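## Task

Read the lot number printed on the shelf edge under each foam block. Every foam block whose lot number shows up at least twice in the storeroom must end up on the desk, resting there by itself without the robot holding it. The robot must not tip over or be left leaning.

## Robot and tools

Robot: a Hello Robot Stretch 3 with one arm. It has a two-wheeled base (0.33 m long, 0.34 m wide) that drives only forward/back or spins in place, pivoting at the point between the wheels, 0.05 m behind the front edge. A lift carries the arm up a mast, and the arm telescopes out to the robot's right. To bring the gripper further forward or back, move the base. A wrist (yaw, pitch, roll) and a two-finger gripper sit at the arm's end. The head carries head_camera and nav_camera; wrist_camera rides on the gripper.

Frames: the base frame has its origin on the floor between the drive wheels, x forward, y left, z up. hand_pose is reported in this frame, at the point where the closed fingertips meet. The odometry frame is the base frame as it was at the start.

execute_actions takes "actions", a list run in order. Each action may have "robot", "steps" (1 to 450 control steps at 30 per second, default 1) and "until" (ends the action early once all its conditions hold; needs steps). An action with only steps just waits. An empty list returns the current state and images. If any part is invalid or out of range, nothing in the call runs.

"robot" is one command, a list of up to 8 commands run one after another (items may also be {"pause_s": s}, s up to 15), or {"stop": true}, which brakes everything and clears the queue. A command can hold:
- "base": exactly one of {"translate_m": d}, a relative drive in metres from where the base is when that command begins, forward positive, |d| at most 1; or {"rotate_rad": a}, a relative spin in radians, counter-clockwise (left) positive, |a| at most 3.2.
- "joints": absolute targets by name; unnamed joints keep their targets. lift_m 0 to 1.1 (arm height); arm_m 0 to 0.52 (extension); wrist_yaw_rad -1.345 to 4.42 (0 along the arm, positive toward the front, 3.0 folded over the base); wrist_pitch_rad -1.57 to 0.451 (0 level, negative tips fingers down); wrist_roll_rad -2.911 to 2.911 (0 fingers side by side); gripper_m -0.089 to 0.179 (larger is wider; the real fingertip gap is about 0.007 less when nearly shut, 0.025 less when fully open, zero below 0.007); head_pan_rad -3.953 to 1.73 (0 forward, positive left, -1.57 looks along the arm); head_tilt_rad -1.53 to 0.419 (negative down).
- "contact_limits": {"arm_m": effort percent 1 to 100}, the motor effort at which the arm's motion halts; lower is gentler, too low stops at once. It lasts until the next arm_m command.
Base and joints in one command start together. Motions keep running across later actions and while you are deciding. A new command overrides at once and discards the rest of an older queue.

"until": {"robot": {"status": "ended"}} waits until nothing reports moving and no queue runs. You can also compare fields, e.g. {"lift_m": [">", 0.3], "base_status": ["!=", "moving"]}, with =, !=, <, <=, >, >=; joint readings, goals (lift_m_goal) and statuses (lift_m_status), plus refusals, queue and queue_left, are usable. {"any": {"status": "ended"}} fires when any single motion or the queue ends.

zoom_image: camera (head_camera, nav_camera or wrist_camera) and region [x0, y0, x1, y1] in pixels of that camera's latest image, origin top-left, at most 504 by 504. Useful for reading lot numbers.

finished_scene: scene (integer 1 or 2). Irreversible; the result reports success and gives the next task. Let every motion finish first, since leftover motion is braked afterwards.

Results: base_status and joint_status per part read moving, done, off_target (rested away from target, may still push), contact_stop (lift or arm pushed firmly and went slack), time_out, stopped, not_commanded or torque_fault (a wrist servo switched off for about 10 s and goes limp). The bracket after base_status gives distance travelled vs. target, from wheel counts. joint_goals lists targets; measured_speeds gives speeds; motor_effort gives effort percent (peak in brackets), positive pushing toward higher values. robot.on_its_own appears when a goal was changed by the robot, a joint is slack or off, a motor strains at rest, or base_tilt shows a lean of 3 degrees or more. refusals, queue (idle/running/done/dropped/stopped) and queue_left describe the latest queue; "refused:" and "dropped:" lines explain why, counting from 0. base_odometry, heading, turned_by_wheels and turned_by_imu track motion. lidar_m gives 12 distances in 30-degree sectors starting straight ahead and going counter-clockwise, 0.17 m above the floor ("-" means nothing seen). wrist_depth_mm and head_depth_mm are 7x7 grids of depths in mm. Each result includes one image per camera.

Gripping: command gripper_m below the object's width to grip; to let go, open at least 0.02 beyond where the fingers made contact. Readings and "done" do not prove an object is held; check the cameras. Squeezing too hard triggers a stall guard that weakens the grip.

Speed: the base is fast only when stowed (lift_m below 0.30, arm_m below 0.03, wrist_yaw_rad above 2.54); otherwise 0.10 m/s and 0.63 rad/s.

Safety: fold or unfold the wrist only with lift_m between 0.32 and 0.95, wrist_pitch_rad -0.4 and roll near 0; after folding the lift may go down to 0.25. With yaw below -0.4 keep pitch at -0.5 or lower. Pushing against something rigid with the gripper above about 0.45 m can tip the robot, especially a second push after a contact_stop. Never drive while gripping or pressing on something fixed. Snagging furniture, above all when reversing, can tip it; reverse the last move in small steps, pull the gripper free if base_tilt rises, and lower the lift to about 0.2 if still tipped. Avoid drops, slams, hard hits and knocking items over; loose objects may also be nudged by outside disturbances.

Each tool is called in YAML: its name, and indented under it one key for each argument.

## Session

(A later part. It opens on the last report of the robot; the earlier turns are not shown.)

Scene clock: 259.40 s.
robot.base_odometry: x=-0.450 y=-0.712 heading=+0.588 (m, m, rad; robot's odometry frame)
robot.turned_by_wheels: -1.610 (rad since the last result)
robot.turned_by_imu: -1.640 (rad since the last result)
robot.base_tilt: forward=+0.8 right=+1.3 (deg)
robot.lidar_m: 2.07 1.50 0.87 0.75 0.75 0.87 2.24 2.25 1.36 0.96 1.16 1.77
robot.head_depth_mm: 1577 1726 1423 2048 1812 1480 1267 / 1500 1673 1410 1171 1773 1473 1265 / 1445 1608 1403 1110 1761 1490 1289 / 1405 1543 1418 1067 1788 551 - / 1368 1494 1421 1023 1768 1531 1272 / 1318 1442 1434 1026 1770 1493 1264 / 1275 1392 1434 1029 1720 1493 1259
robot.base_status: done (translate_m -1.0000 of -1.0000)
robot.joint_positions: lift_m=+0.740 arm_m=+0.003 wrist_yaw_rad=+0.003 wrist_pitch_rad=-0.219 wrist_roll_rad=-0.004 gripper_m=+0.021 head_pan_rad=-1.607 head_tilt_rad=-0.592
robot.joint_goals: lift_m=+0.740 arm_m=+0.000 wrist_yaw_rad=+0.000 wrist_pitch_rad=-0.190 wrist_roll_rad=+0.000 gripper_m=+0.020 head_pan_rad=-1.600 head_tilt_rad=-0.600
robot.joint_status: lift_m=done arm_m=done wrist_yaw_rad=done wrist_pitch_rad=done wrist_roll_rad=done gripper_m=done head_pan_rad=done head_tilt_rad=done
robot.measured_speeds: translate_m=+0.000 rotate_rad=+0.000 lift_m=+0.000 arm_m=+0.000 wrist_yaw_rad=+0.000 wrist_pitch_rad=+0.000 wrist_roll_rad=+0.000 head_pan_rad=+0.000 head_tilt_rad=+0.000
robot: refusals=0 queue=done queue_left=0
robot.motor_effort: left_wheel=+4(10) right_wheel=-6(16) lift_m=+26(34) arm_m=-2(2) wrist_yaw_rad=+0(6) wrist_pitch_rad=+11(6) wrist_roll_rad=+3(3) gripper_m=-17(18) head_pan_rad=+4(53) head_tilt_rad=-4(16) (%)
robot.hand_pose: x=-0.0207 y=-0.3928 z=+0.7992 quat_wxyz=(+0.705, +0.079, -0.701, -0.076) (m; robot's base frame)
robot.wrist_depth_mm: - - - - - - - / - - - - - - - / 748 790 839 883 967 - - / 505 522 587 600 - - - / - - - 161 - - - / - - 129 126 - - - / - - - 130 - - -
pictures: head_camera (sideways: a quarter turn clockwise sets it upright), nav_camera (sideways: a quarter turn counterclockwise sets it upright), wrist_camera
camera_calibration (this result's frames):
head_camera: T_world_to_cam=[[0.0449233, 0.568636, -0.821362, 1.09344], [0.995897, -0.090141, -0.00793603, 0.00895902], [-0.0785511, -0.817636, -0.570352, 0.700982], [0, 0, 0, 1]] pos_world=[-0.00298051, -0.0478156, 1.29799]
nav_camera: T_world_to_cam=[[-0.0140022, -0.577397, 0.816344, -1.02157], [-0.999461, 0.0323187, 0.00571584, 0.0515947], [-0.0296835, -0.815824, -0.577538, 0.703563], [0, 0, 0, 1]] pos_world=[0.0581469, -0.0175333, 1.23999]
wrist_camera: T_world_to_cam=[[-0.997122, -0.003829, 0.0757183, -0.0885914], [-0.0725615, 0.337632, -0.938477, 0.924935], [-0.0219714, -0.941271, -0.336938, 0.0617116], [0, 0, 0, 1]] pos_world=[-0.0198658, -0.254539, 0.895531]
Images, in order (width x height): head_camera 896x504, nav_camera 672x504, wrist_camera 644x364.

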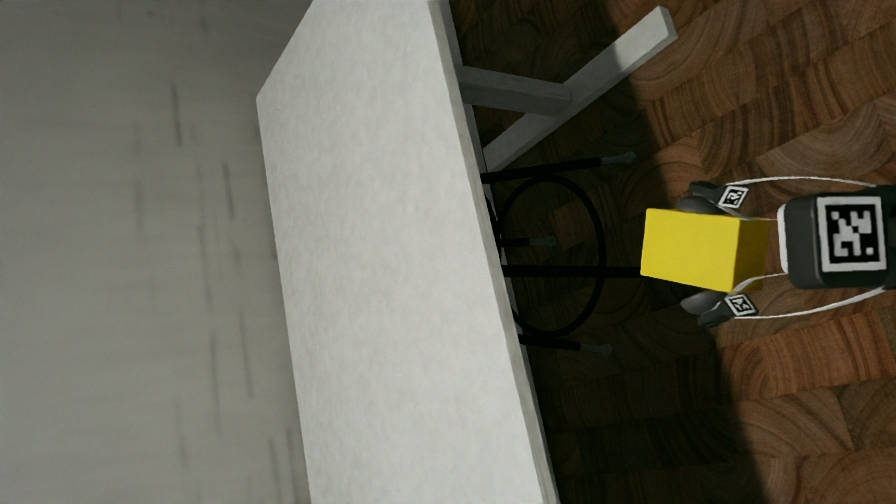

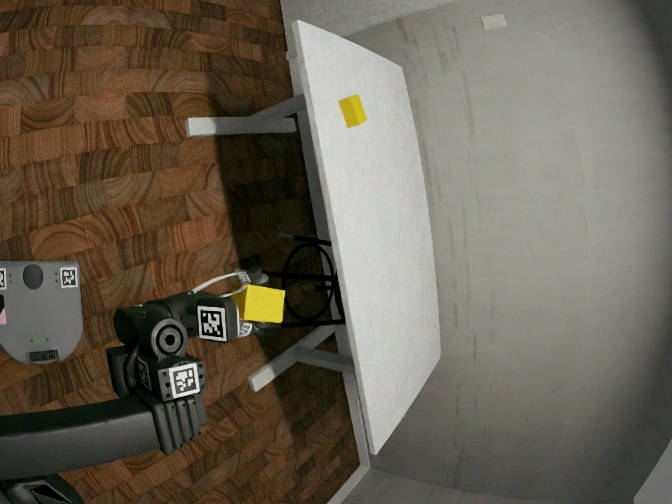

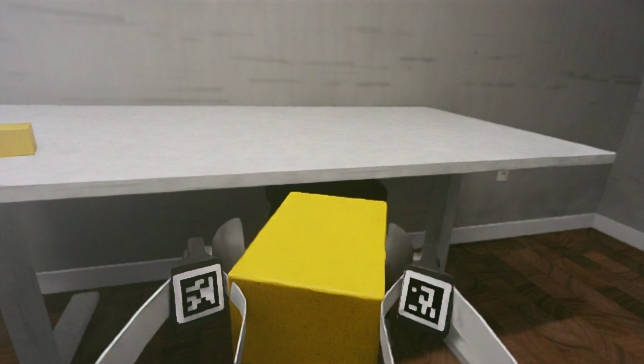

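execute_actions:
  actions:
    - {"robot":{"base":{"rotate_rad":0.2},"joints":{"arm_m":0.52}},"steps":300,"until":{"robot":{"arm_m":[">",0.46]}}}
    - {"robot":{"joints":{"lift_m":0.708}},"steps":300,"until":{"robot":{"status":"ended"}}}

Scene clock: 271.13 s.
robot.base_odometry: x=-0.450 y=-0.712 heading=+0.788 (m, m, rad; robot's odometry frame)
robot.turned_by_wheels: +0.200 (rad since the last result)
robot.turned_by_imu: +0.202 (rad since the last result)
robot.base_tilt: forward=+0.9 right=+1.3 (deg)
robot.lidar_m: 2.07 1.13 0.79 0.75 0.77 1.01 2.24 2.30 1.15 0.96 1.15 2.06
robot.head_depth_mm: 1388 1538 1407 1057 1755 1486 1289 / 1365 1523 1407 1060 1801 - - / 1356 1494 1413 1065 1819 1443 1261 / 1335 1488 1409 - 1761 1492 1272 / 1324 1459 1419 993 1771 1481 1263 / 1299 1444 1418 1020 1738 1490 1257 / 1290 1425 1421 985 1717 1496 1266
robot.base_status: done (rotate_rad +0.1998 of +0.2000)
robot.joint_positions: lift_m=+0.708 arm_m=+0.520 wrist_yaw_rad=+0.002 wrist_pitch_rad=-0.219 wrist_roll_rad=-0.004 gripper_m=+0.021 head_pan_rad=-1.607 head_tilt_rad=-0.593
robot.joint_goals: lift_m=+0.708 arm_m=+0.520 wrist_yaw_rad=+0.000 wrist_pitch_rad=-0.190 wrist_roll_rad=+0.000 gripper_m=+0.020 head_pan_rad=-1.600 head_tilt_rad=-0.600
robot.joint_status: lift_m=done arm_m=done wrist_yaw_rad=done wrist_pitch_rad=done wrist_roll_rad=done gripper_m=done head_pan_rad=done head_tilt_rad=done
robot.measured_speeds: translate_m=+0.000 rotate_rad=+0.000 lift_m=+0.000 arm_m=+0.000 wrist_yaw_rad=+0.000 wrist_pitch_rad=+0.000 wrist_roll_rad=+0.000 head_pan_rad=+0.000 head_tilt_rad=+0.000
robot: refusals=0 queue=done queue_left=0
robot.motor_effort: left_wheel=-5(9) right_wheel=+6(10) lift_m=+18(27) arm_m=+2(2) wrist_yaw_rad=-1(3) wrist_pitch_rad=+11(11) wrist_roll_rad=+3(3) gripper_m=-16(16) head_pan_rad=+4(5) head_tilt_rad=-4(5) (%)
robot.hand_pose: x=-0.0211 y=-0.9096 z=+0.7677 quat_wxyz=(+0.705, +0.078, -0.701, -0.077) (m; robot's base frame)
robot.wrist_depth_mm: 690 692 720 731 749 764 785 / 722 743 761 761 790 795 827 / 599 632 669 713 761 814 859 / 364 379 391 406 420 436 456 / 265 270 292 161 292 298 307 / 206 210 129 126 - 228 232 / 170 170 162 130 174 184 186
pictures: head_camera (sideways: a quarter turn clockwise sets it upright), nav_camera (sideways: a quarter turn counterclockwise sets it upright), wrist_camera
camera_calibration (this result's frames):
head_camera: T_world_to_cam=[[0.0448495, 0.568807, -0.821247, 1.09329], [0.99591, -0.0899996, -0.00794688, 0.00897307], [-0.0784321, -0.817532, -0.570517, 0.701196], [0, 0, 0, 1]] pos_world=[-0.00297377, -0.0478161, 1.29798]
nav_camera: T_world_to_cam=[[-0.0139271, -0.577563, 0.816227, -1.02141], [-0.999466, 0.0321772, 0.00571504, 0.0515958], [-0.0295647, -0.815712, -0.577703, 0.703775], [0, 0, 0, 1]] pos_world=[0.0581498, -0.0175135, 1.23998]
wrist_camera: T_world_to_cam=[[-0.997126, -0.00242293, 0.0757186, -0.0872459], [-0.0720953, 0.337344, -0.938617, 1.06971], [-0.023269, -0.941378, -0.336549, -0.435699], [0, 0, 0, 1]] pos_world=[-0.0200127, -0.771227, 0.864016]
Images, in order (width x height): head_camera 896x504, nav_camera 672x504, wrist_camera 644x364.

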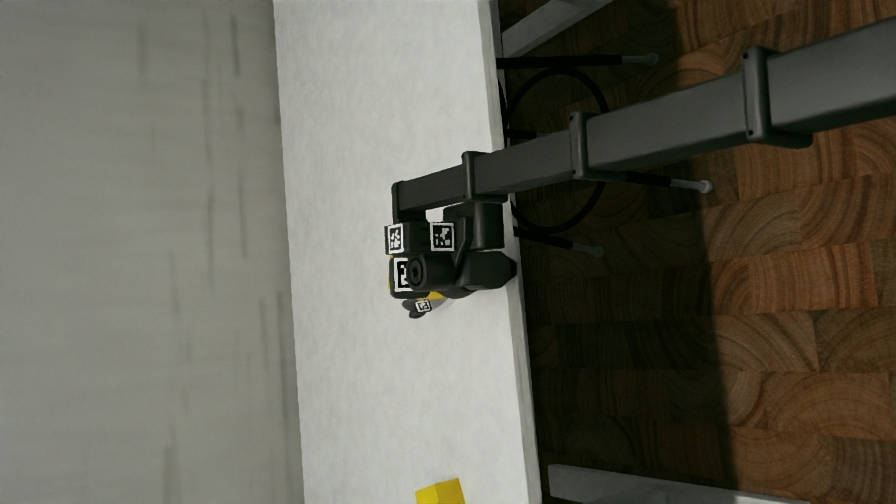

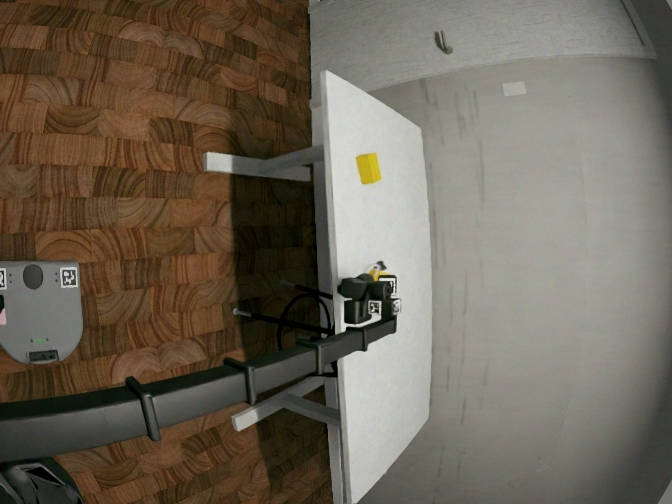

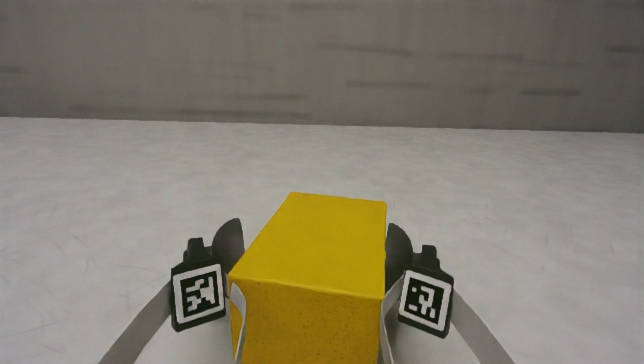

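execute_actions:
  actions:
    - {"robot":{"joints":{"lift_m":0.695}},"steps":60,"until":{"robot":{"status":"ended"}}}
    - {"robot":{"joints":{"gripper_m":0.16}},"steps":60,"until":{"robot":{"gripper_m":[">",0.12]}}}
    - {"robot":{"joints":{"arm_m":0.0}},"steps":90,"until":{"robot":{"arm_m":["<",0.33]}}}

execute_actions:
  actions:
    - {"robot":{"base":{"rotate_rad":-0.294},"joints":{"lift_m":0.34,"wrist_pitch_rad":-0.4,"wrist_yaw_rad":2.62,"gripper_m":0.05,"head_pan_rad":-3.1,"head_tilt_rad":-0.6}},"steps":100,"until":{"robot":{"base_status":["!=","moving"]}}}
    - {"robot":{"base":{"translate_m":-1.0}},"steps":200,"until":{"robot":{"wrist_yaw_rad":[">",2.58]}}}
    - {"robot":{"joints":{"lift_m":0.285}},"steps":300,"until":{"robot":{"translate_m":["<",-0.69]}}}
    - {"robot":[{"base":{"translate_m":-1.0}},{"base":{"rotate_rad":-1.22}}],"steps":300,"until":{"robot":{"status":"ended"}}}

Scene clock: 298.77 s.
robot.base_odometry: x=-0.450 y=-0.712 heading=+0.788 (m, m, rad; robot's odometry frame)
robot.turned_by_wheels: +0.000 (rad since the last result)
robot.turned_by_imu: -0.001 (rad since the last result)
robot.base_tilt: forward=+0.8 right=+1.3 (deg)
robot.lidar_m: 2.07 1.13 0.79 0.75 0.77 1.01 2.24 2.30 1.15 0.96 1.16 2.06
robot.head_depth_mm: 1389 1544 1407 1057 1752 1489 1289 / 1371 1529 1410 1064 1828 - - / 1350 1504 1403 1024 - 1453 1258 / 1333 1489 1409 1015 - 1495 1262 / 1317 1450 1412 1023 1764 1494 1267 / 1311 1438 1413 1023 1757 1495 1258 / 1293 1434 1414 988 1722 1491 1263
robot.base_status: done (rotate_rad +0.1998 of +0.2000)
robot.joint_positions: lift_m=+0.695 arm_m=+0.327 wrist_yaw_rad=+0.002 wrist_pitch_rad=-0.216 wrist_roll_rad=-0.004 gripper_m=+0.160 head_pan_rad=-1.607 head_tilt_rad=-0.593
robot.joint_goals: lift_m=+0.695 arm_m=+0.000 wrist_yaw_rad=+0.000 wrist_pitch_rad=-0.190 wrist_roll_rad=+0.000 gripper_m=+0.160 head_pan_rad=-1.600 head_tilt_rad=-0.600
robot.joint_status: lift_m=done arm_m=moving wrist_yaw_rad=done wrist_pitch_rad=done wrist_roll_rad=done gripper_m=done head_pan_rad=done head_tilt_rad=done
robot.measured_speeds: translate_m=+0.000 rotate_rad=+0.000 lift_m=+0.000 arm_m=-0.140 wrist_yaw_rad=+0.000 wrist_pitch_rad=+0.000 wrist_roll_rad=+0.000 head_pan_rad=+0.000 head_tilt_rad=+0.000
robot: refusals=0 queue=running queue_left=0
robot.motor_effort: left_wheel=-5(5) right_wheel=+6(6) lift_m=+18(16) arm_m=-1(2) wrist_yaw_rad=-1(0) wrist_pitch_rad=+10(11) wrist_roll_rad=+2(3) gripper_m=+1(83) head_pan_rad=+3(4) head_tilt_rad=-4(5) (%)
robot.hand_pose: x=-0.0211 y=-0.7171 z=+0.7556 quat_wxyz=(+0.705, +0.077, -0.701, -0.076) (m; robot's base frame)
robot.wrist_depth_mm: 882 880 902 927 939 970 982 / 895 940 933 955 988 - - / 558 585 616 670 706 775 824 / 339 349 365 316 389 407 418 / 245 257 255 260 268 277 282 / 197 203 208 214 222 - 237 / 689 - - - - - 804
pictures: head_camera (sideways: a quarter turn clockwise sets it upright), nav_camera (sideways: a quarter turn counterclockwise sets it upright), wrist_camera
camera_calibration (this result's frames):
head_camera: T_world_to_cam=[[0.0448268, 0.568809, -0.821247, 1.09329], [0.995914, -0.0899598, -0.00794689, 0.00897306], [-0.0783995, -0.817535, -0.570517, 0.701196], [0, 0, 0, 1]] pos_world=[-0.00297186, -0.0478165, 1.29798]
nav_camera: T_world_to_cam=[[-0.013904, -0.577564, 0.816227, -1.02141], [-0.999467, 0.0321373, 0.00571504, 0.0515958], [-0.0295322, -0.815713, -0.577703, 0.703775], [0, 0, 0, 1]] pos_world=[0.0581505, -0.0175114, 1.23998]
wrist_camera: T_world_to_cam=[[-0.997127, -0.00214527, 0.0757199, -0.0856657], [-0.0720846, 0.334061, -0.939791, 0.991941], [-0.0232789, -0.942549, -0.333256, -0.261971], [0, 0, 0, 1]] pos_world=[-0.0200143, -0.578473, 0.8514]
Images, in order (width x height): head_camera 896x504, nav_camera 672x504, wrist_camera 644x364.

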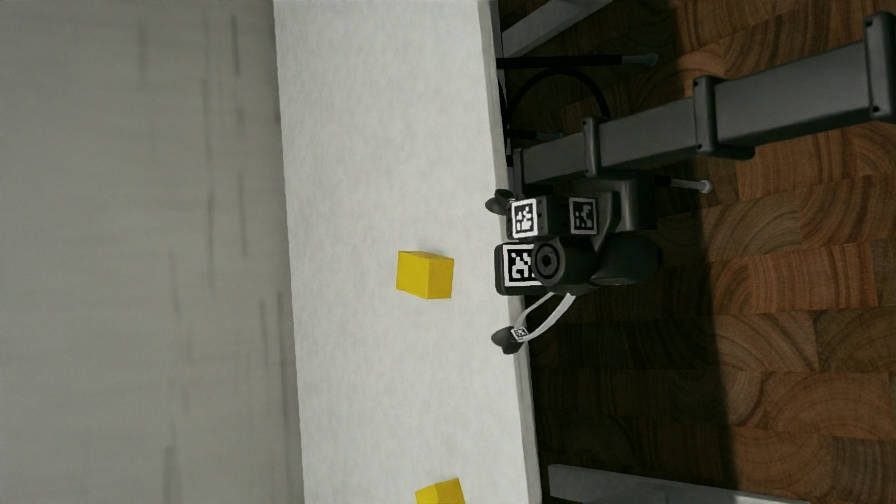

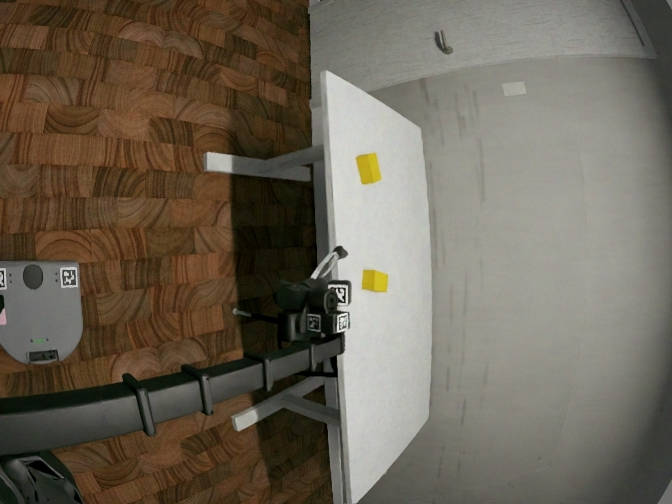

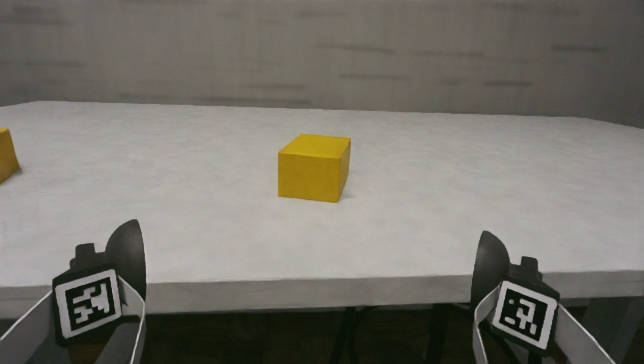

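Scene clock: 311.10 s.
robot.base_odometry: x=-1.943 y=-1.516 heading=-0.726 (m, m, rad; robot's odometry frame)
robot.turned_by_wheels: -1.514 (rad since the last result)
robot.turned_by_imu: -1.541 (rad since the last result)
robot.base_tilt: forward=+0.9 right=+1.2 (deg)
robot.lidar_m: 2.13 1.86 2.61 0.65 0.47 0.54 1.64 0.92 0.67 0.64 0.67 0.91
robot.head_depth_mm: 1422 1550 1730 1965 1814 1484 1235 / 1402 1551 1717 1967 1812 1485 1265 / 1410 1550 1726 1971 1813 1481 1257 / 1408 1548 1754 1953 1793 1481 1265 / 1413 1560 1734 1986 1820 1491 1260 / 1414 1557 1758 1963 1814 1478 1255 / 1412 1560 1738 1927 1771 1490 1265
robot.base_status: done (rotate_rad -1.2198 of -1.2200)
robot.joint_positions: lift_m=+0.285 arm_m=+0.003 wrist_yaw_rad=+2.617 wrist_pitch_rad=-0.415 wrist_roll_rad=-0.004 gripper_m=+0.050 head_pan_rad=-3.093 head_tilt_rad=-0.594
robot.joint_goals: lift_m=+0.285 arm_m=+0.000 wrist_yaw_rad=+2.620 wrist_pitch_rad=-0.400 wrist_roll_rad=+0.000 gripper_m=+0.050 head_pan_rad=-3.100 head_tilt_rad=-0.600
robot.joint_status: lift_m=done arm_m=done wrist_yaw_rad=done wrist_pitch_rad=done wrist_roll_rad=done gripper_m=done head_pan_rad=done head_tilt_rad=done
robot.measured_speeds: translate_m=+0.000 rotate_rad=+0.000 lift_m=+0.000 arm_m=+0.000 wrist_yaw_rad=+0.000 wrist_pitch_rad=+0.000 wrist_roll_rad=+0.000 head_pan_rad=+0.000 head_tilt_rad=+0.000
robot: refusals=0 queue=done queue_left=0
robot.motor_effort: left_wheel=+5(13) right_wheel=-6(15) lift_m=+18(19) arm_m=-3(3) wrist_yaw_rad=+4(4) wrist_pitch_rad=+5(11) wrist_roll_rad=+2(3) gripper_m=-1(82) head_pan_rad=-3(52) head_tilt_rad=-3(4) (%)
robot.hand_pose: x=+0.0913 y=+0.0466 z=+0.2986 quat_wxyz=(+0.320, +0.705, -0.038, +0.632) (m; robot's base frame)
robot.wrist_depth_mm: - - - - - - - / - - - - - - - / 933 - - - - - - / 727 778 811 828 842 870 878 / 607 622 664 659 667 670 704 / 518 518 - 542 558 555 569 / 460 462 452 465 450 474 480
pictures: head_camera (sideways: a quarter turn clockwise sets it upright), nav_camera (sideways: a quarter turn counterclockwise sets it upright), wrist_camera
camera_calibration (this result's frames):
head_camera: T_world_to_cam=[[0.571235, 0.00329893, -0.82078, 1.08947], [-0.00570713, -0.999952, -0.00799103, 0.0151404], [-0.820767, 0.00924905, -0.571188, 0.706597], [0, 0, 0, 1]] pos_world=[-0.0423077, 0.00501024, 1.29794]
nav_camera: T_world_to_cam=[[-0.577348, -0.0348493, 0.815754, -1.01736], [-0.0522073, 0.99862, 0.00571177, 0.0458217], [-0.814827, -0.0392906, -0.578371, 0.709435], [0, 0, 0, 1]] pos_world=[-0.0069122, -0.0533386, 1.23997]
wrist_camera: T_world_to_cam=[[0.870797, -0.486089, 0.0736915, -0.0847481], [-0.195588, -0.480029, -0.855171, 0.339407], [0.451063, 0.730267, -0.513081, 0.240693], [0, 0, 0, 1]] pos_world=[0.0316147, -0.0540402, 0.419991]
Images, in order (width x height): head_camera 896x504, nav_camera 672x504, wrist_camera 644x364.

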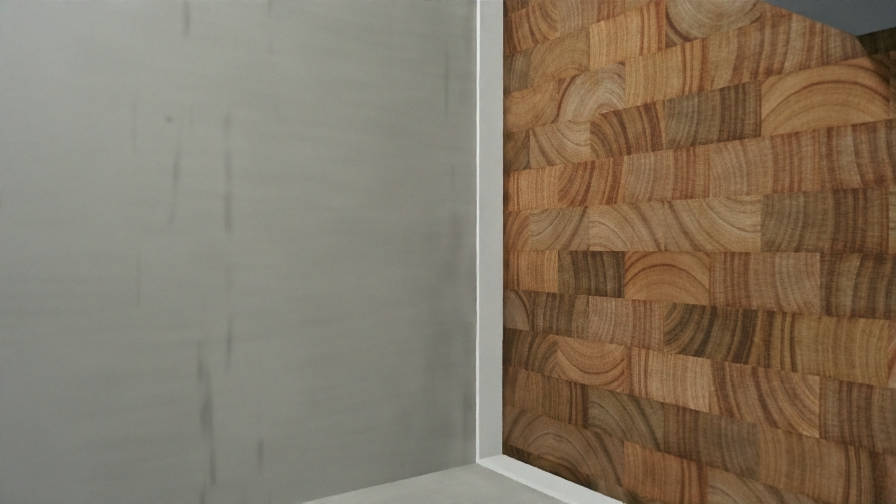

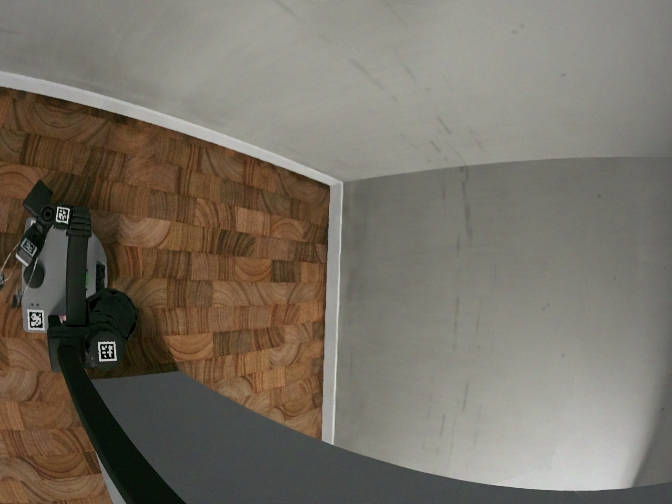

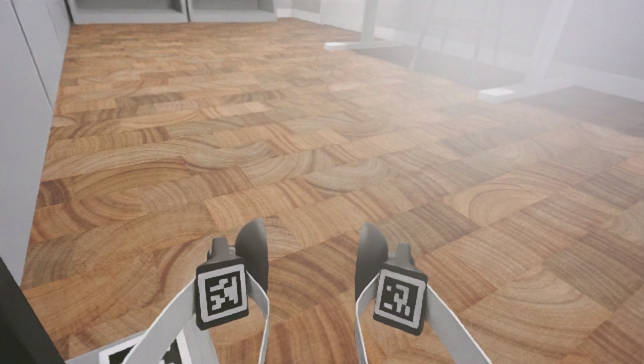

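execute_actions:
  actions:
    - {"robot":{"base":{"translate_m":-1.0},"joints":{"head_pan_rad":-0.7,"head_tilt_rad":-0.5}},"steps":200,"until":{"robot":{"translate_m":["<",-0.48]}}}
    - {"robot":[{"base":{"translate_m":-0.8}},{"base":{"rotate_rad":1.562}},{"base":{"translate_m":1.0}}],"steps":300,"until":{"robot":{"queue_left":["=",0],"translate_m":[">",0.08]}}}

execute_actions:
  actions:
    - {"steps":200,"until":{"robot":{"translate_m":[">",0.8]}}}
    - {"robot":{"base":{"translate_m":1.0}},"steps":200,"until":{"robot":{"translate_m":[">",0.22]}}}

execute_actions:
  actions:
    - {"robot":{"joints":{"head_pan_rad":-0.5,"head_tilt_rad":-0.4}},"steps":300,"until":{"robot":{"status":"ended"}}}

Scene clock: 331.80 s.
robot.base_odometry: x=-2.848 y=-0.600 heading=+0.836 (m, m, rad; robot's odometry frame)
robot.turned_by_wheels: +1.562 (rad since the last result)
robot.turned_by_imu: +1.588 (rad since the last result)
robot.base_tilt: forward=+1.2 right=+1.4 (deg)
robot.lidar_m: 1.38 0.50 0.36 0.35 0.36 0.49 0.73 0.76 1.04 2.79 0.73 1.35
robot.head_depth_mm: 1072 1154 933 1331 1059 967 1187 / 1165 1257 939 1440 1175 1409 1243 / 1277 1359 1016 1562 1217 1502 1297 / 1341 1451 1108 1564 1309 1499 1330 / 1248 1334 1443 1517 1737 1598 1332 / 1164 1253 1369 1517 1813 1610 1326 / 1199 1624 2208 2334 2007 1609 1341
robot.base_status: moving (translate_m +0.0837 of +1.0000)
robot.joint_positions: lift_m=+0.285 arm_m=+0.003 wrist_yaw_rad=+2.617 wrist_pitch_rad=-0.415 wrist_roll_rad=-0.004 gripper_m=+0.050 head_pan_rad=-0.707 head_tilt_rad=-0.507
robot.joint_goals: lift_m=+0.285 arm_m=+0.000 wrist_yaw_rad=+2.620 wrist_pitch_rad=-0.400 wrist_roll_rad=+0.000 gripper_m=+0.050 head_pan_rad=-0.700 head_tilt_rad=-0.500
robot.joint_status: lift_m=done arm_m=done wrist_yaw_rad=done wrist_pitch_rad=done wrist_roll_rad=done gripper_m=done head_pan_rad=done head_tilt_rad=done
robot.measured_speeds: translate_m=+0.219 rotate_rad=+0.000 lift_m=+0.000 arm_m=+0.000 wrist_yaw_rad=+0.000 wrist_pitch_rad=+0.000 wrist_roll_rad=+0.000 head_pan_rad=+0.000 head_tilt_rad=+0.000
robot: refusals=0 queue=running queue_left=0
robot.motor_effort: left_wheel=+1(10) right_wheel=+13(16) lift_m=+19(18) arm_m=-4(2) wrist_yaw_rad=+2(3) wrist_pitch_rad=+5(6) wrist_roll_rad=+2(2) gripper_m=+0(1) head_pan_rad=+4(50) head_tilt_rad=+3(14) (%)
robot.hand_pose: x=+0.0912 y=+0.0466 z=+0.2986 quat_wxyz=(+0.320, +0.705, -0.038, +0.632) (m; robot's base frame)
robot.wrist_depth_mm: 299 332 373 435 509 631 804 / 314 351 404 471 574 705 957 / 335 374 437 517 629 810 - / 356 403 469 562 699 827 896 / 381 435 497 609 678 676 697 / 400 451 - 534 562 557 572 / 429 457 458 455 455 477 483
pictures: head_camera (sideways: a quarter turn clockwise sets it upright), nav_camera (sideways: a quarter turn counterclockwise sets it upright), wrist_camera
camera_calibration (this result's frames):
head_camera: T_world_to_cam=[[-0.362616, 0.341619, -0.867067, 1.15553], [0.689882, 0.723914, -0.00329728, 0.00478722], [0.626556, -0.59937, -0.49818, 0.60278], [0, 0, 0, 1]] pos_world=[0.0380344, -0.0369279, 1.30223]
nav_camera: T_world_to_cam=[[0.389001, -0.323099, 0.86272, -1.08449], [-0.646812, -0.762625, 0.00603537, 0.0490269], [0.655982, -0.560366, -0.505646, 0.605845], [0, 0, 0, 1]] pos_world=[0.0561569, 0.0264845, 1.24166]
wrist_camera: T_world_to_cam=[[0.870847, -0.486, 0.0736875, -0.0847331], [-0.195658, -0.480235, -0.855039, 0.339316], [0.450936, 0.730191, -0.513301, 0.240773], [0, 0, 0, 1]] pos_world=[0.0316063, -0.0540391, 0.419961]
Images, in order (width x height): head_camera 896x504, nav_camera 672x504, wrist_camera 644x364.

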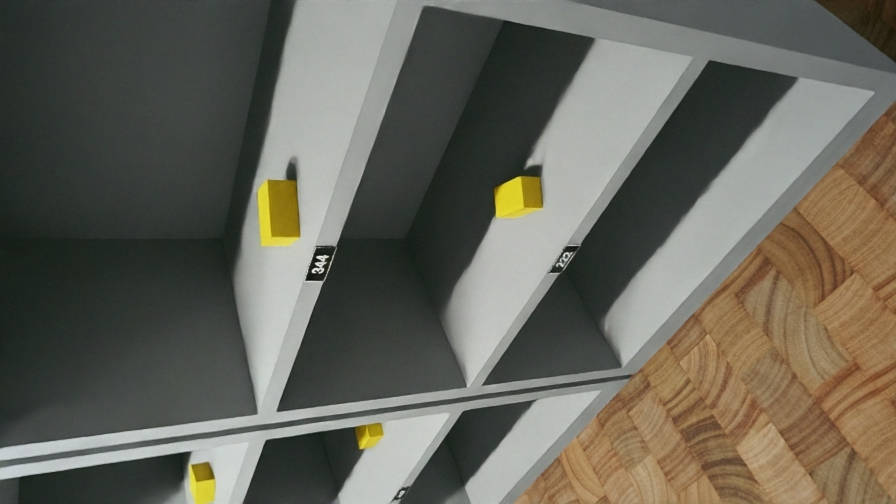

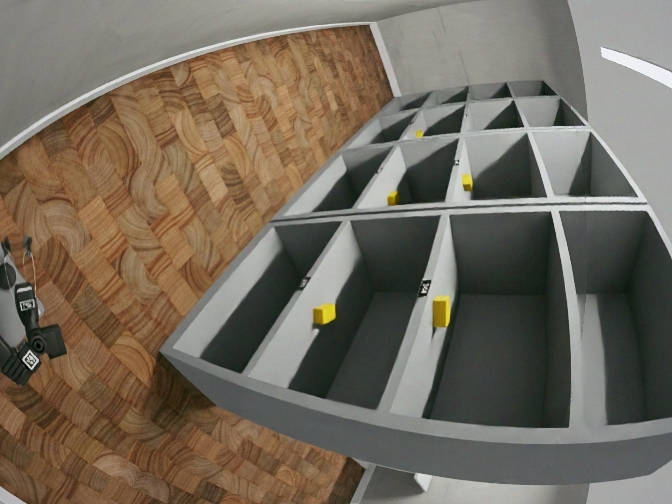

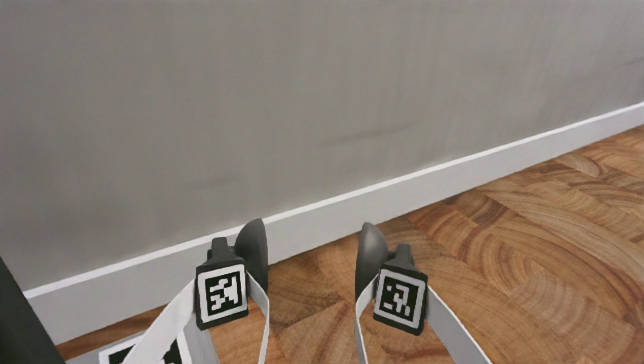

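Scene clock: 335.07 s.
robot.base_odometry: x=-2.212 y=+0.104 heading=+0.836 (m, m, rad; robot's odometry frame)
robot.turned_by_wheels: +0.000 (rad since the last result)
robot.turned_by_imu: -0.001 (rad since the last result)
robot.base_tilt: forward=+1.5 right=+1.3 (deg)
robot.lidar_m: 1.41 0.50 0.37 0.35 0.37 0.50 1.35 1.75 0.91 0.88 0.70 1.34
robot.head_depth_mm: 1072 1144 933 1330 1085 936 1028 / 1157 1248 944 1435 1167 1410 1249 / 1262 1345 1016 1542 1217 1498 1296 / 1335 1443 1208 1574 1316 1491 1331 / 1233 1332 1423 1490 1729 1572 1320 / 1147 1240 1340 1498 1832 1607 1330 / 1180 1681 2194 2294 2024 1605 1336
robot.base_status: moving (translate_m +0.2246 of +1.0000)
robot.joint_positions: lift_m=+0.285 arm_m=+0.003 wrist_yaw_rad=+2.617 wrist_pitch_rad=-0.415 wrist_roll_rad=-0.004 gripper_m=+0.050 head_pan_rad=-0.707 head_tilt_rad=-0.507
robot.joint_goals: lift_m=+0.285 arm_m=+0.000 wrist_yaw_rad=+2.620 wrist_pitch_rad=-0.400 wrist_roll_rad=+0.000 gripper_m=+0.050 head_pan_rad=-0.700 head_tilt_rad=-0.500
robot.joint_status: lift_m=done arm_m=done wrist_yaw_rad=done wrist_pitch_rad=done wrist_roll_rad=done gripper_m=done head_pan_rad=done head_tilt_rad=done
robot.measured_speeds: translate_m=+0.293 rotate_rad=+0.000 lift_m=+0.000 arm_m=+0.000 wrist_yaw_rad=+0.000 wrist_pitch_rad=+0.000 wrist_roll_rad=+0.000 head_pan_rad=+0.000 head_tilt_rad=+0.000
robot: refusals=0 queue=running queue_left=0
robot.motor_effort: left_wheel=-2(3) right_wheel=+7(13) lift_m=+18(18) arm_m=-3(3) wrist_yaw_rad=+2(3) wrist_pitch_rad=+6(6) wrist_roll_rad=+2(2) gripper_m=+0(1) head_pan_rad=+4(4) head_tilt_rad=+2(3) (%)
robot.hand_pose: x=+0.0912 y=+0.0466 z=+0.2986 quat_wxyz=(+0.320, +0.705, -0.038, +0.632) (m; robot's base frame)
robot.wrist_depth_mm: 305 336 383 440 520 639 824 / 321 357 413 485 572 711 965 / 340 383 439 527 635 819 - / 362 412 475 575 710 817 888 / 386 442 503 600 665 680 698 / 408 460 - 543 557 555 569 / 436 457 454 460 458 475 481
pictures: head_camera (sideways: a quarter turn clockwise sets it upright), nav_camera (sideways: a quarter turn counterclockwise sets it upright), wrist_camera
camera_calibration (this result's frames):
head_camera: T_world_to_cam=[[-0.362617, 0.341618, -0.867067, 1.15553], [0.68988, 0.723917, -0.00329728, 0.00478723], [0.626558, -0.599368, -0.49818, 0.60278], [0, 0, 0, 1]] pos_world=[0.0380346, -0.0369278, 1.30223]
nav_camera: T_world_to_cam=[[0.389002, -0.323098, 0.86272, -1.08449], [-0.64681, -0.762628, 0.00603537, 0.0490269], [0.655984, -0.560363, -0.505646, 0.605845], [0, 0, 0, 1]] pos_world=[0.0561568, 0.0264847, 1.24166]
wrist_camera: T_world_to_cam=[[0.870847, -0.485999, 0.0736873, -0.084733], [-0.195664, -0.480245, -0.855032, 0.339311], [0.450933, 0.730184, -0.513313, 0.240777], [0, 0, 0, 1]] pos_world=[0.0316063, -0.0540391, 0.41996]
Images, in order (width x height): head_camera 896x504, nav_camera 672x504, wrist_camera 644x364.

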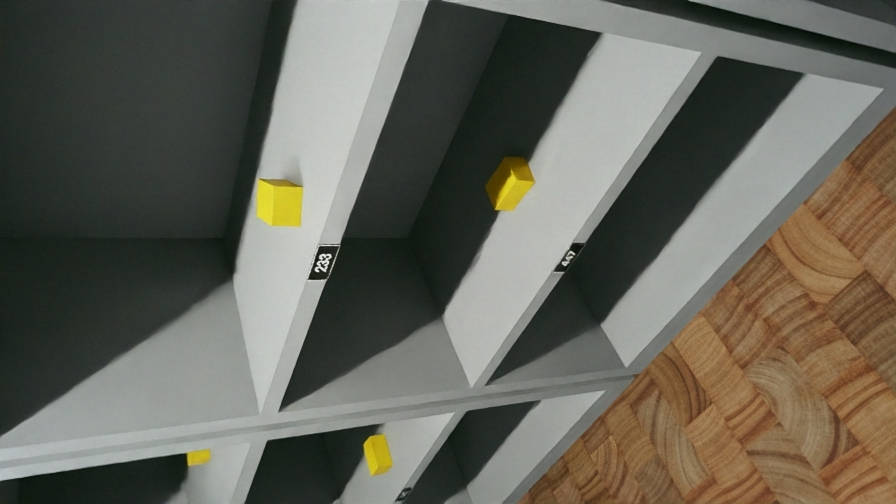

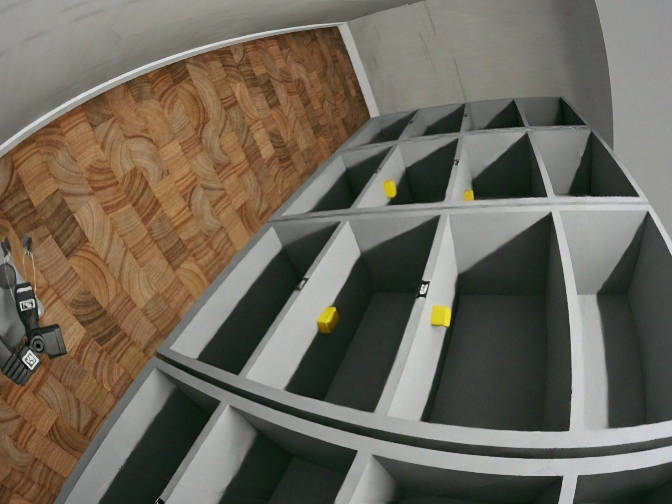

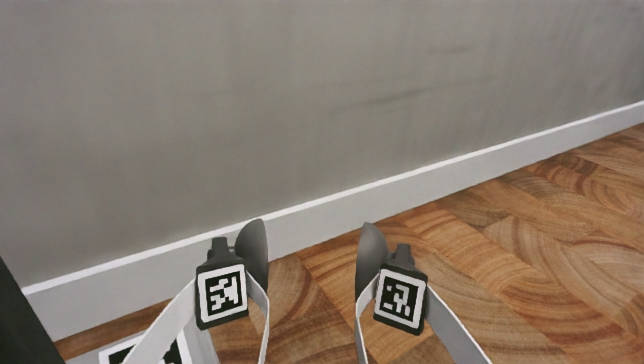

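Scene clock: 338.93 s.
robot.base_odometry: x=-1.692 y=+0.679 heading=+0.836 (m, m, rad; robot's odometry frame)
robot.turned_by_wheels: +0.000 (rad since the last result)
robot.turned_by_imu: -0.001 (rad since the last result)
robot.base_tilt: forward=+0.8 right=+1.3 (deg)
robot.lidar_m: 1.44 0.51 0.37 0.36 0.37 0.51 1.37 1.55 0.80 1.11 0.76 1.47
robot.head_depth_mm: 1031 1321 1311 1415 1338 1024 1052 / 1306 1481 1219 1604 1325 1504 1342 / 1330 1510 1369 1736 1403 1669 1388 / 1286 1416 1473 1630 1787 1686 1426 / 1282 1377 1516 1718 2053 1785 1424 / 2041 2194 2356 2564 2312 1775 1418 / 1984 2120 2294 2452 2323 1773 1438
robot.base_status: done (translate_m +1.0000 of +1.0000)
robot.joint_positions: lift_m=+0.285 arm_m=+0.003 wrist_yaw_rad=+2.617 wrist_pitch_rad=-0.415 wrist_roll_rad=-0.004 gripper_m=+0.050 head_pan_rad=-0.507 head_tilt_rad=-0.408
robot.joint_goals: lift_m=+0.285 arm_m=+0.000 wrist_yaw_rad=+2.620 wrist_pitch_rad=-0.400 wrist_roll_rad=+0.000 gripper_m=+0.050 head_pan_rad=-0.500 head_tilt_rad=-0.400
robot.joint_status: lift_m=done arm_m=done wrist_yaw_rad=done wrist_pitch_rad=done wrist_roll_rad=done gripper_m=done head_pan_rad=done head_tilt_rad=done
robot.measured_speeds: translate_m=+0.000 rotate_rad=+0.000 lift_m=+0.000 arm_m=+0.000 wrist_yaw_rad=+0.000 wrist_pitch_rad=+0.000 wrist_roll_rad=+0.000 head_pan_rad=+0.000 head_tilt_rad=+0.000
robot: refusals=0 queue=done queue_left=0
robot.motor_effort: left_wheel=-5(10) right_wheel=+5(9) lift_m=+18(19) arm_m=-3(3) wrist_yaw_rad=+3(2) wrist_pitch_rad=+6(6) wrist_roll_rad=+2(2) gripper_m=+0(0) head_pan_rad=+4(24) head_tilt_rad=+3(15) (%)
robot.hand_pose: x=+0.0912 y=+0.0466 z=+0.2986 quat_wxyz=(+0.320, +0.705, -0.038, +0.632) (m; robot's base frame)
robot.wrist_depth_mm: 312 341 388 449 536 648 844 / 324 366 414 488 589 732 971 / 345 390 450 532 639 830 - / 366 418 488 577 717 831 883 / 391 450 512 604 684 686 689 / 416 466 - 545 558 555 572 / 436 458 455 459 453 477 480
pictures: head_camera (sideways: a quarter turn clockwise sets it upright), nav_camera (sideways: a quarter turn counterclockwise sets it upright), wrist_camera
camera_calibration (this result's frames):
head_camera: T_world_to_cam=[[-0.346074, 0.220034, -0.912041, 1.21409], [0.532587, 0.846373, 0.00210169, -0.00128207], [0.772389, -0.485014, -0.410095, 0.487272], [0, 0, 0, 1]] pos_world=[0.0444845, -0.0297233, 1.30713]
nav_camera: T_world_to_cam=[[0.368601, -0.196837, 0.908509, -1.1441], [-0.483178, -0.875499, 0.00635002, 0.0476183], [0.794149, -0.441312, -0.417817, 0.490717], [0, 0, 0, 1]] pos_world=[0.0550202, 0.0330487, 1.24415]
wrist_camera: T_world_to_cam=[[0.870847, -0.485999, 0.0736875, -0.084733], [-0.195664, -0.480245, -0.855032, 0.339311], [0.450933, 0.730184, -0.513313, 0.240777], [0, 0, 0, 1]] pos_world=[0.0316063, -0.0540391, 0.419959]
Images, in order (width x height): head_camera 896x504, nav_camera 672x504, wrist_camera 644x364.

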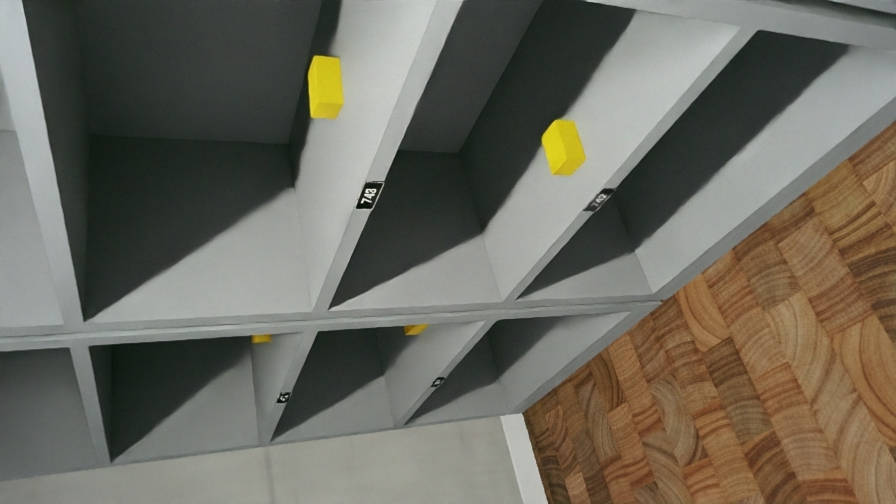

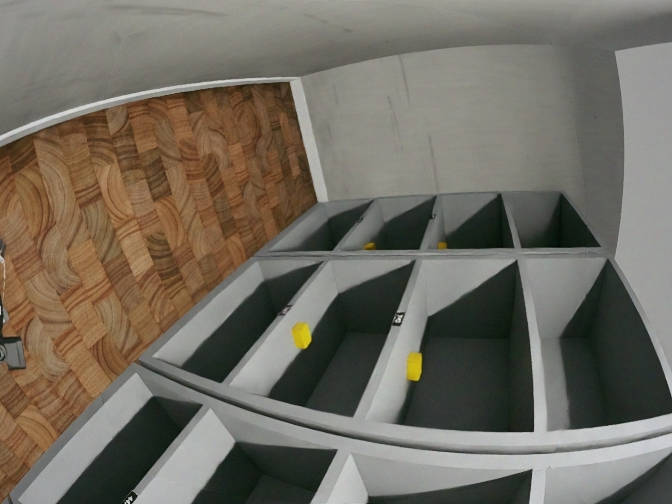

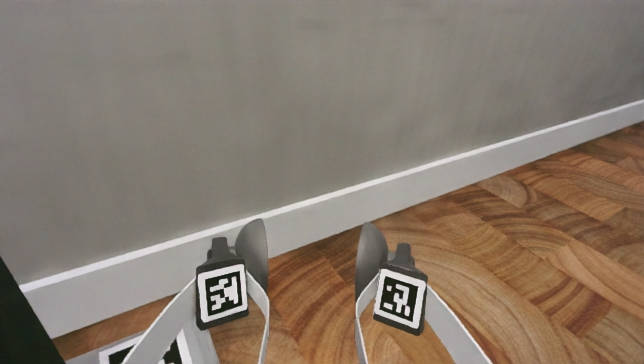

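zoom_image:
  camera: "head_camera"
  region: [340, 170, 400, 220]

zoom_image:
  camera: "head_camera"
  region: [570, 175, 630, 225]

zoom_image:
  camera: "head_camera"
  region: [265, 382, 301, 412]

zoom_image:
  camera: "head_camera"
  region: [420, 367, 456, 397]

Region (340, 170, 400, 220) of head_camera's 896x504 image, scaled by 8.400, with more detail than that image has.

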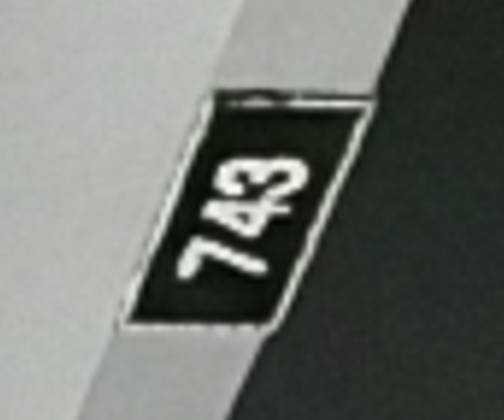

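Region (570, 175, 630, 225) of head_camera's 896x504 image, scaled by 8.400, with more detail than that image has.

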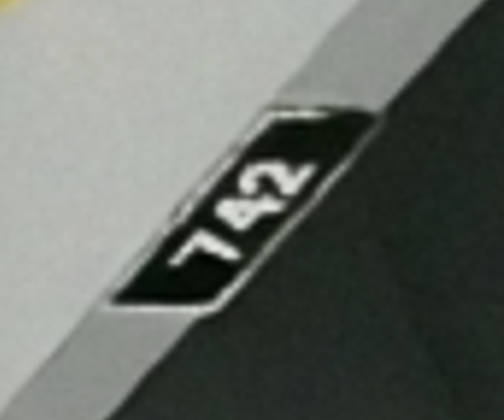

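Region (265, 382, 301, 412) of head_camera's 896x504 image, scaled by 14.000, with more detail than that image has.

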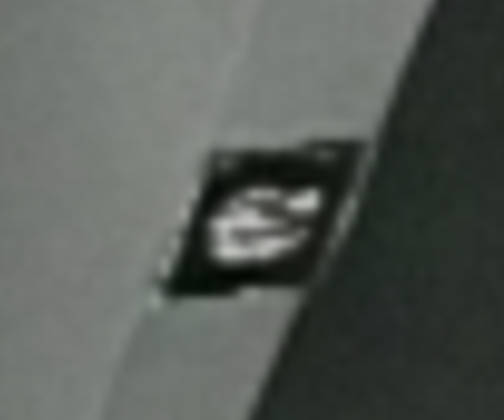

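Region (420, 367, 456, 397) of head_camera's 896x504 image, scaled by 14.000, with more detail than that image has.

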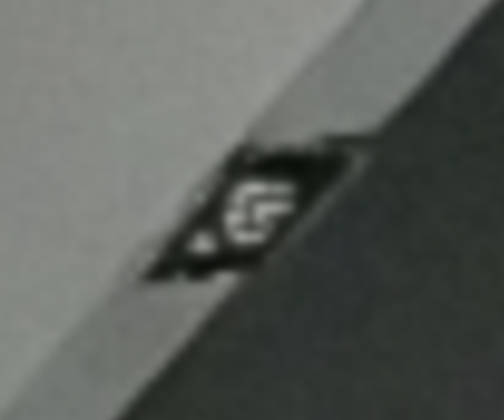

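execute_actions:
  actions:
    - {"robot":{"base":{"translate_m":0.72}},"steps":300,"until":{"robot":{"status":"ended"}}}

Scene clock: 348.97 s.
robot.base_odometry: x=-1.210 y=+1.213 heading=+0.836 (m, m, rad; robot's odometry frame)
robot.turned_by_wheels: +0.000 (rad since the last result)
robot.turned_by_imu: -0.002 (rad since the last result)
robot.base_tilt: forward=+0.8 right=+1.3 (deg)
robot.lidar_m: 1.47 0.52 0.38 0.37 0.38 0.52 1.39 1.35 0.70 0.92 0.88 0.93
robot.head_depth_mm: 724 769 831 884 1016 1054 1267 / 1011 1473 1021 963 1017 1108 1235 / 1280 1683 1352 1807 1399 1638 1381 / 1492 1663 1685 1843 1892 1709 1419 / 1429 1557 1665 1802 1990 1756 1426 / 1429 1523 1646 1769 1896 1777 1435 / 1367 1449 1539 1636 1779 1773 1438
robot.base_status: done (translate_m +0.7200 of +0.7200)
robot.joint_positions: lift_m=+0.285 arm_m=+0.003 wrist_yaw_rad=+2.617 wrist_pitch_rad=-0.415 wrist_roll_rad=-0.004 gripper_m=+0.050 head_pan_rad=-0.507 head_tilt_rad=-0.408
robot.joint_goals: lift_m=+0.285 arm_m=+0.000 wrist_yaw_rad=+2.620 wrist_pitch_rad=-0.400 wrist_roll_rad=+0.000 gripper_m=+0.050 head_pan_rad=-0.500 head_tilt_rad=-0.400
robot.joint_status: lift_m=done arm_m=done wrist_yaw_rad=done wrist_pitch_rad=done wrist_roll_rad=done gripper_m=done head_pan_rad=done head_tilt_rad=done
robot.measured_speeds: translate_m=+0.000 rotate_rad=+0.000 lift_m=+0.000 arm_m=+0.000 wrist_yaw_rad=+0.000 wrist_pitch_rad=+0.000 wrist_roll_rad=+0.000 head_pan_rad=+0.000 head_tilt_rad=+0.000
robot: refusals=0 queue=done queue_left=0
robot.motor_effort: left_wheel=-4(10) right_wheel=+5(14) lift_m=+18(18) arm_m=-2(3) wrist_yaw_rad=+2(2) wrist_pitch_rad=+5(6) wrist_roll_rad=+2(2) gripper_m=+0(1) head_pan_rad=+5(4) head_tilt_rad=+3(4) (%)
robot.hand_pose: x=+0.0912 y=+0.0466 z=+0.2986 quat_wxyz=(+0.320, +0.705, -0.038, +0.632) (m; robot's base frame)
robot.wrist_depth_mm: 314 345 395 452 538 661 869 / 331 369 424 494 604 748 997 / 351 393 460 534 660 857 - / 373 426 496 591 723 850 889 / 399 454 515 614 677 683 699 / 418 482 - 545 563 555 568 / 448 458 455 463 454 478 481
pictures: head_camera (sideways: a quarter turn clockwise sets it upright), nav_camera (sideways: a quarter turn counterclockwise sets it upright), wrist_camera
camera_calibration (this result's frames):
head_camera: T_world_to_cam=[[-0.346, 0.219954, -0.912088, 1.21415], [0.532514, 0.846419, 0.00210797, -0.00128981], [0.772472, -0.48497, -0.40999, 0.487134], [0, 0, 0, 1]] pos_world=[0.0444865, -0.0297197, 1.30714]
nav_camera: T_world_to_cam=[[0.368526, -0.196754, 0.908557, -1.14416], [-0.483103, -0.87554, 0.00635035, 0.0476174], [0.794229, -0.441267, -0.417712, 0.49058], [0, 0, 0, 1]] pos_world=[0.0550231, 0.0330497, 1.24415]
wrist_camera: T_world_to_cam=[[0.870864, -0.48597, 0.0736868, -0.084728], [-0.195669, -0.480286, -0.855008, 0.339294], [0.450899, 0.730177, -0.513353, 0.240792], [0, 0, 0, 1]] pos_world=[0.0316034, -0.0540377, 0.419954]
Images, in order (width x height): head_camera 896x504, nav_camera 672x504, wrist_camera 644x364.

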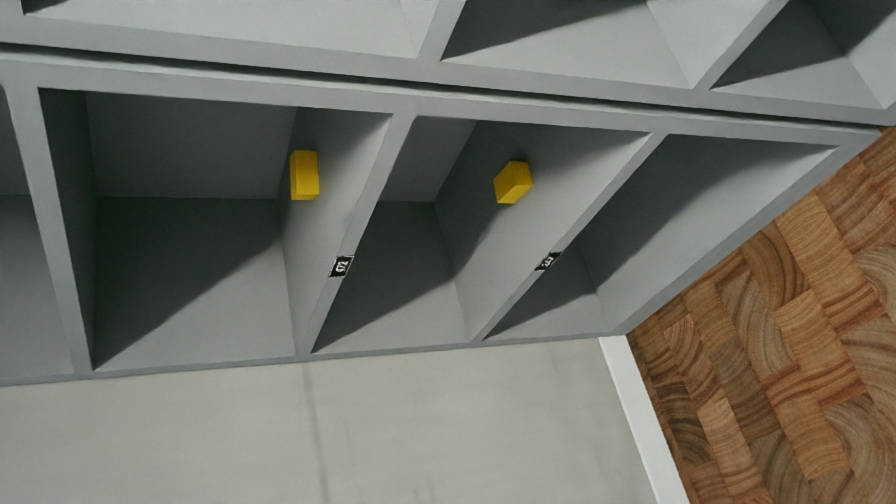

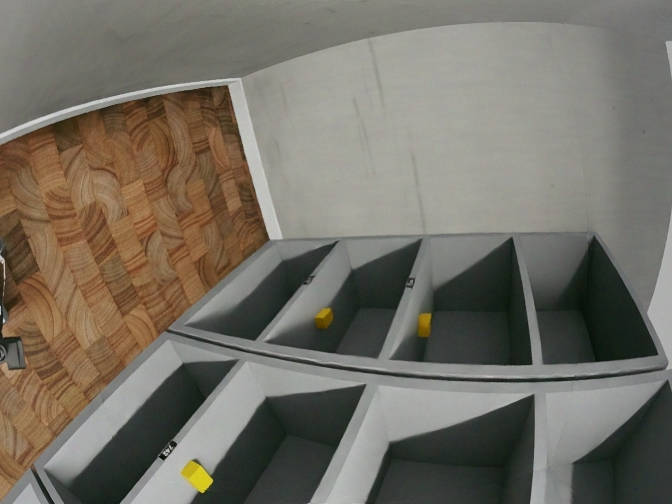

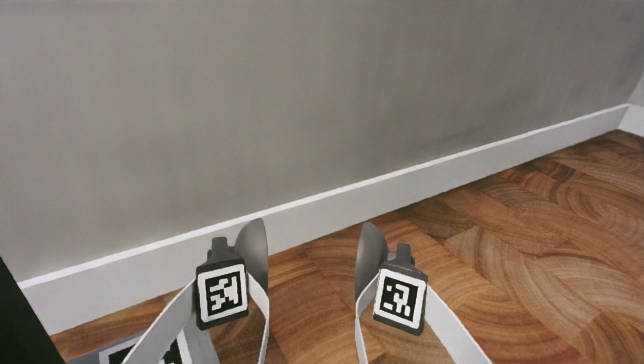

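zoom_image:
  camera: "head_camera"
  region: [318, 246, 366, 286]

zoom_image:
  camera: "head_camera"
  region: [524, 241, 572, 281]

Region (318, 246, 366, 286) of head_camera's 896x504 image, scaled by 10.500, with more detail than that image has.

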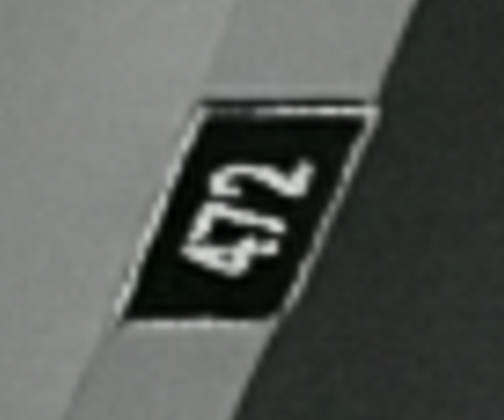

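Region (524, 241, 572, 281) of head_camera's 896x504 image, scaled by 10.500, with more detail than that image has.

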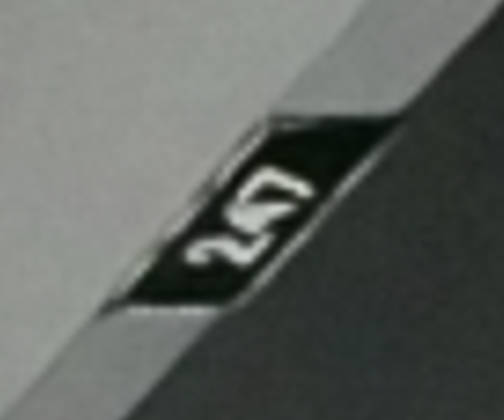

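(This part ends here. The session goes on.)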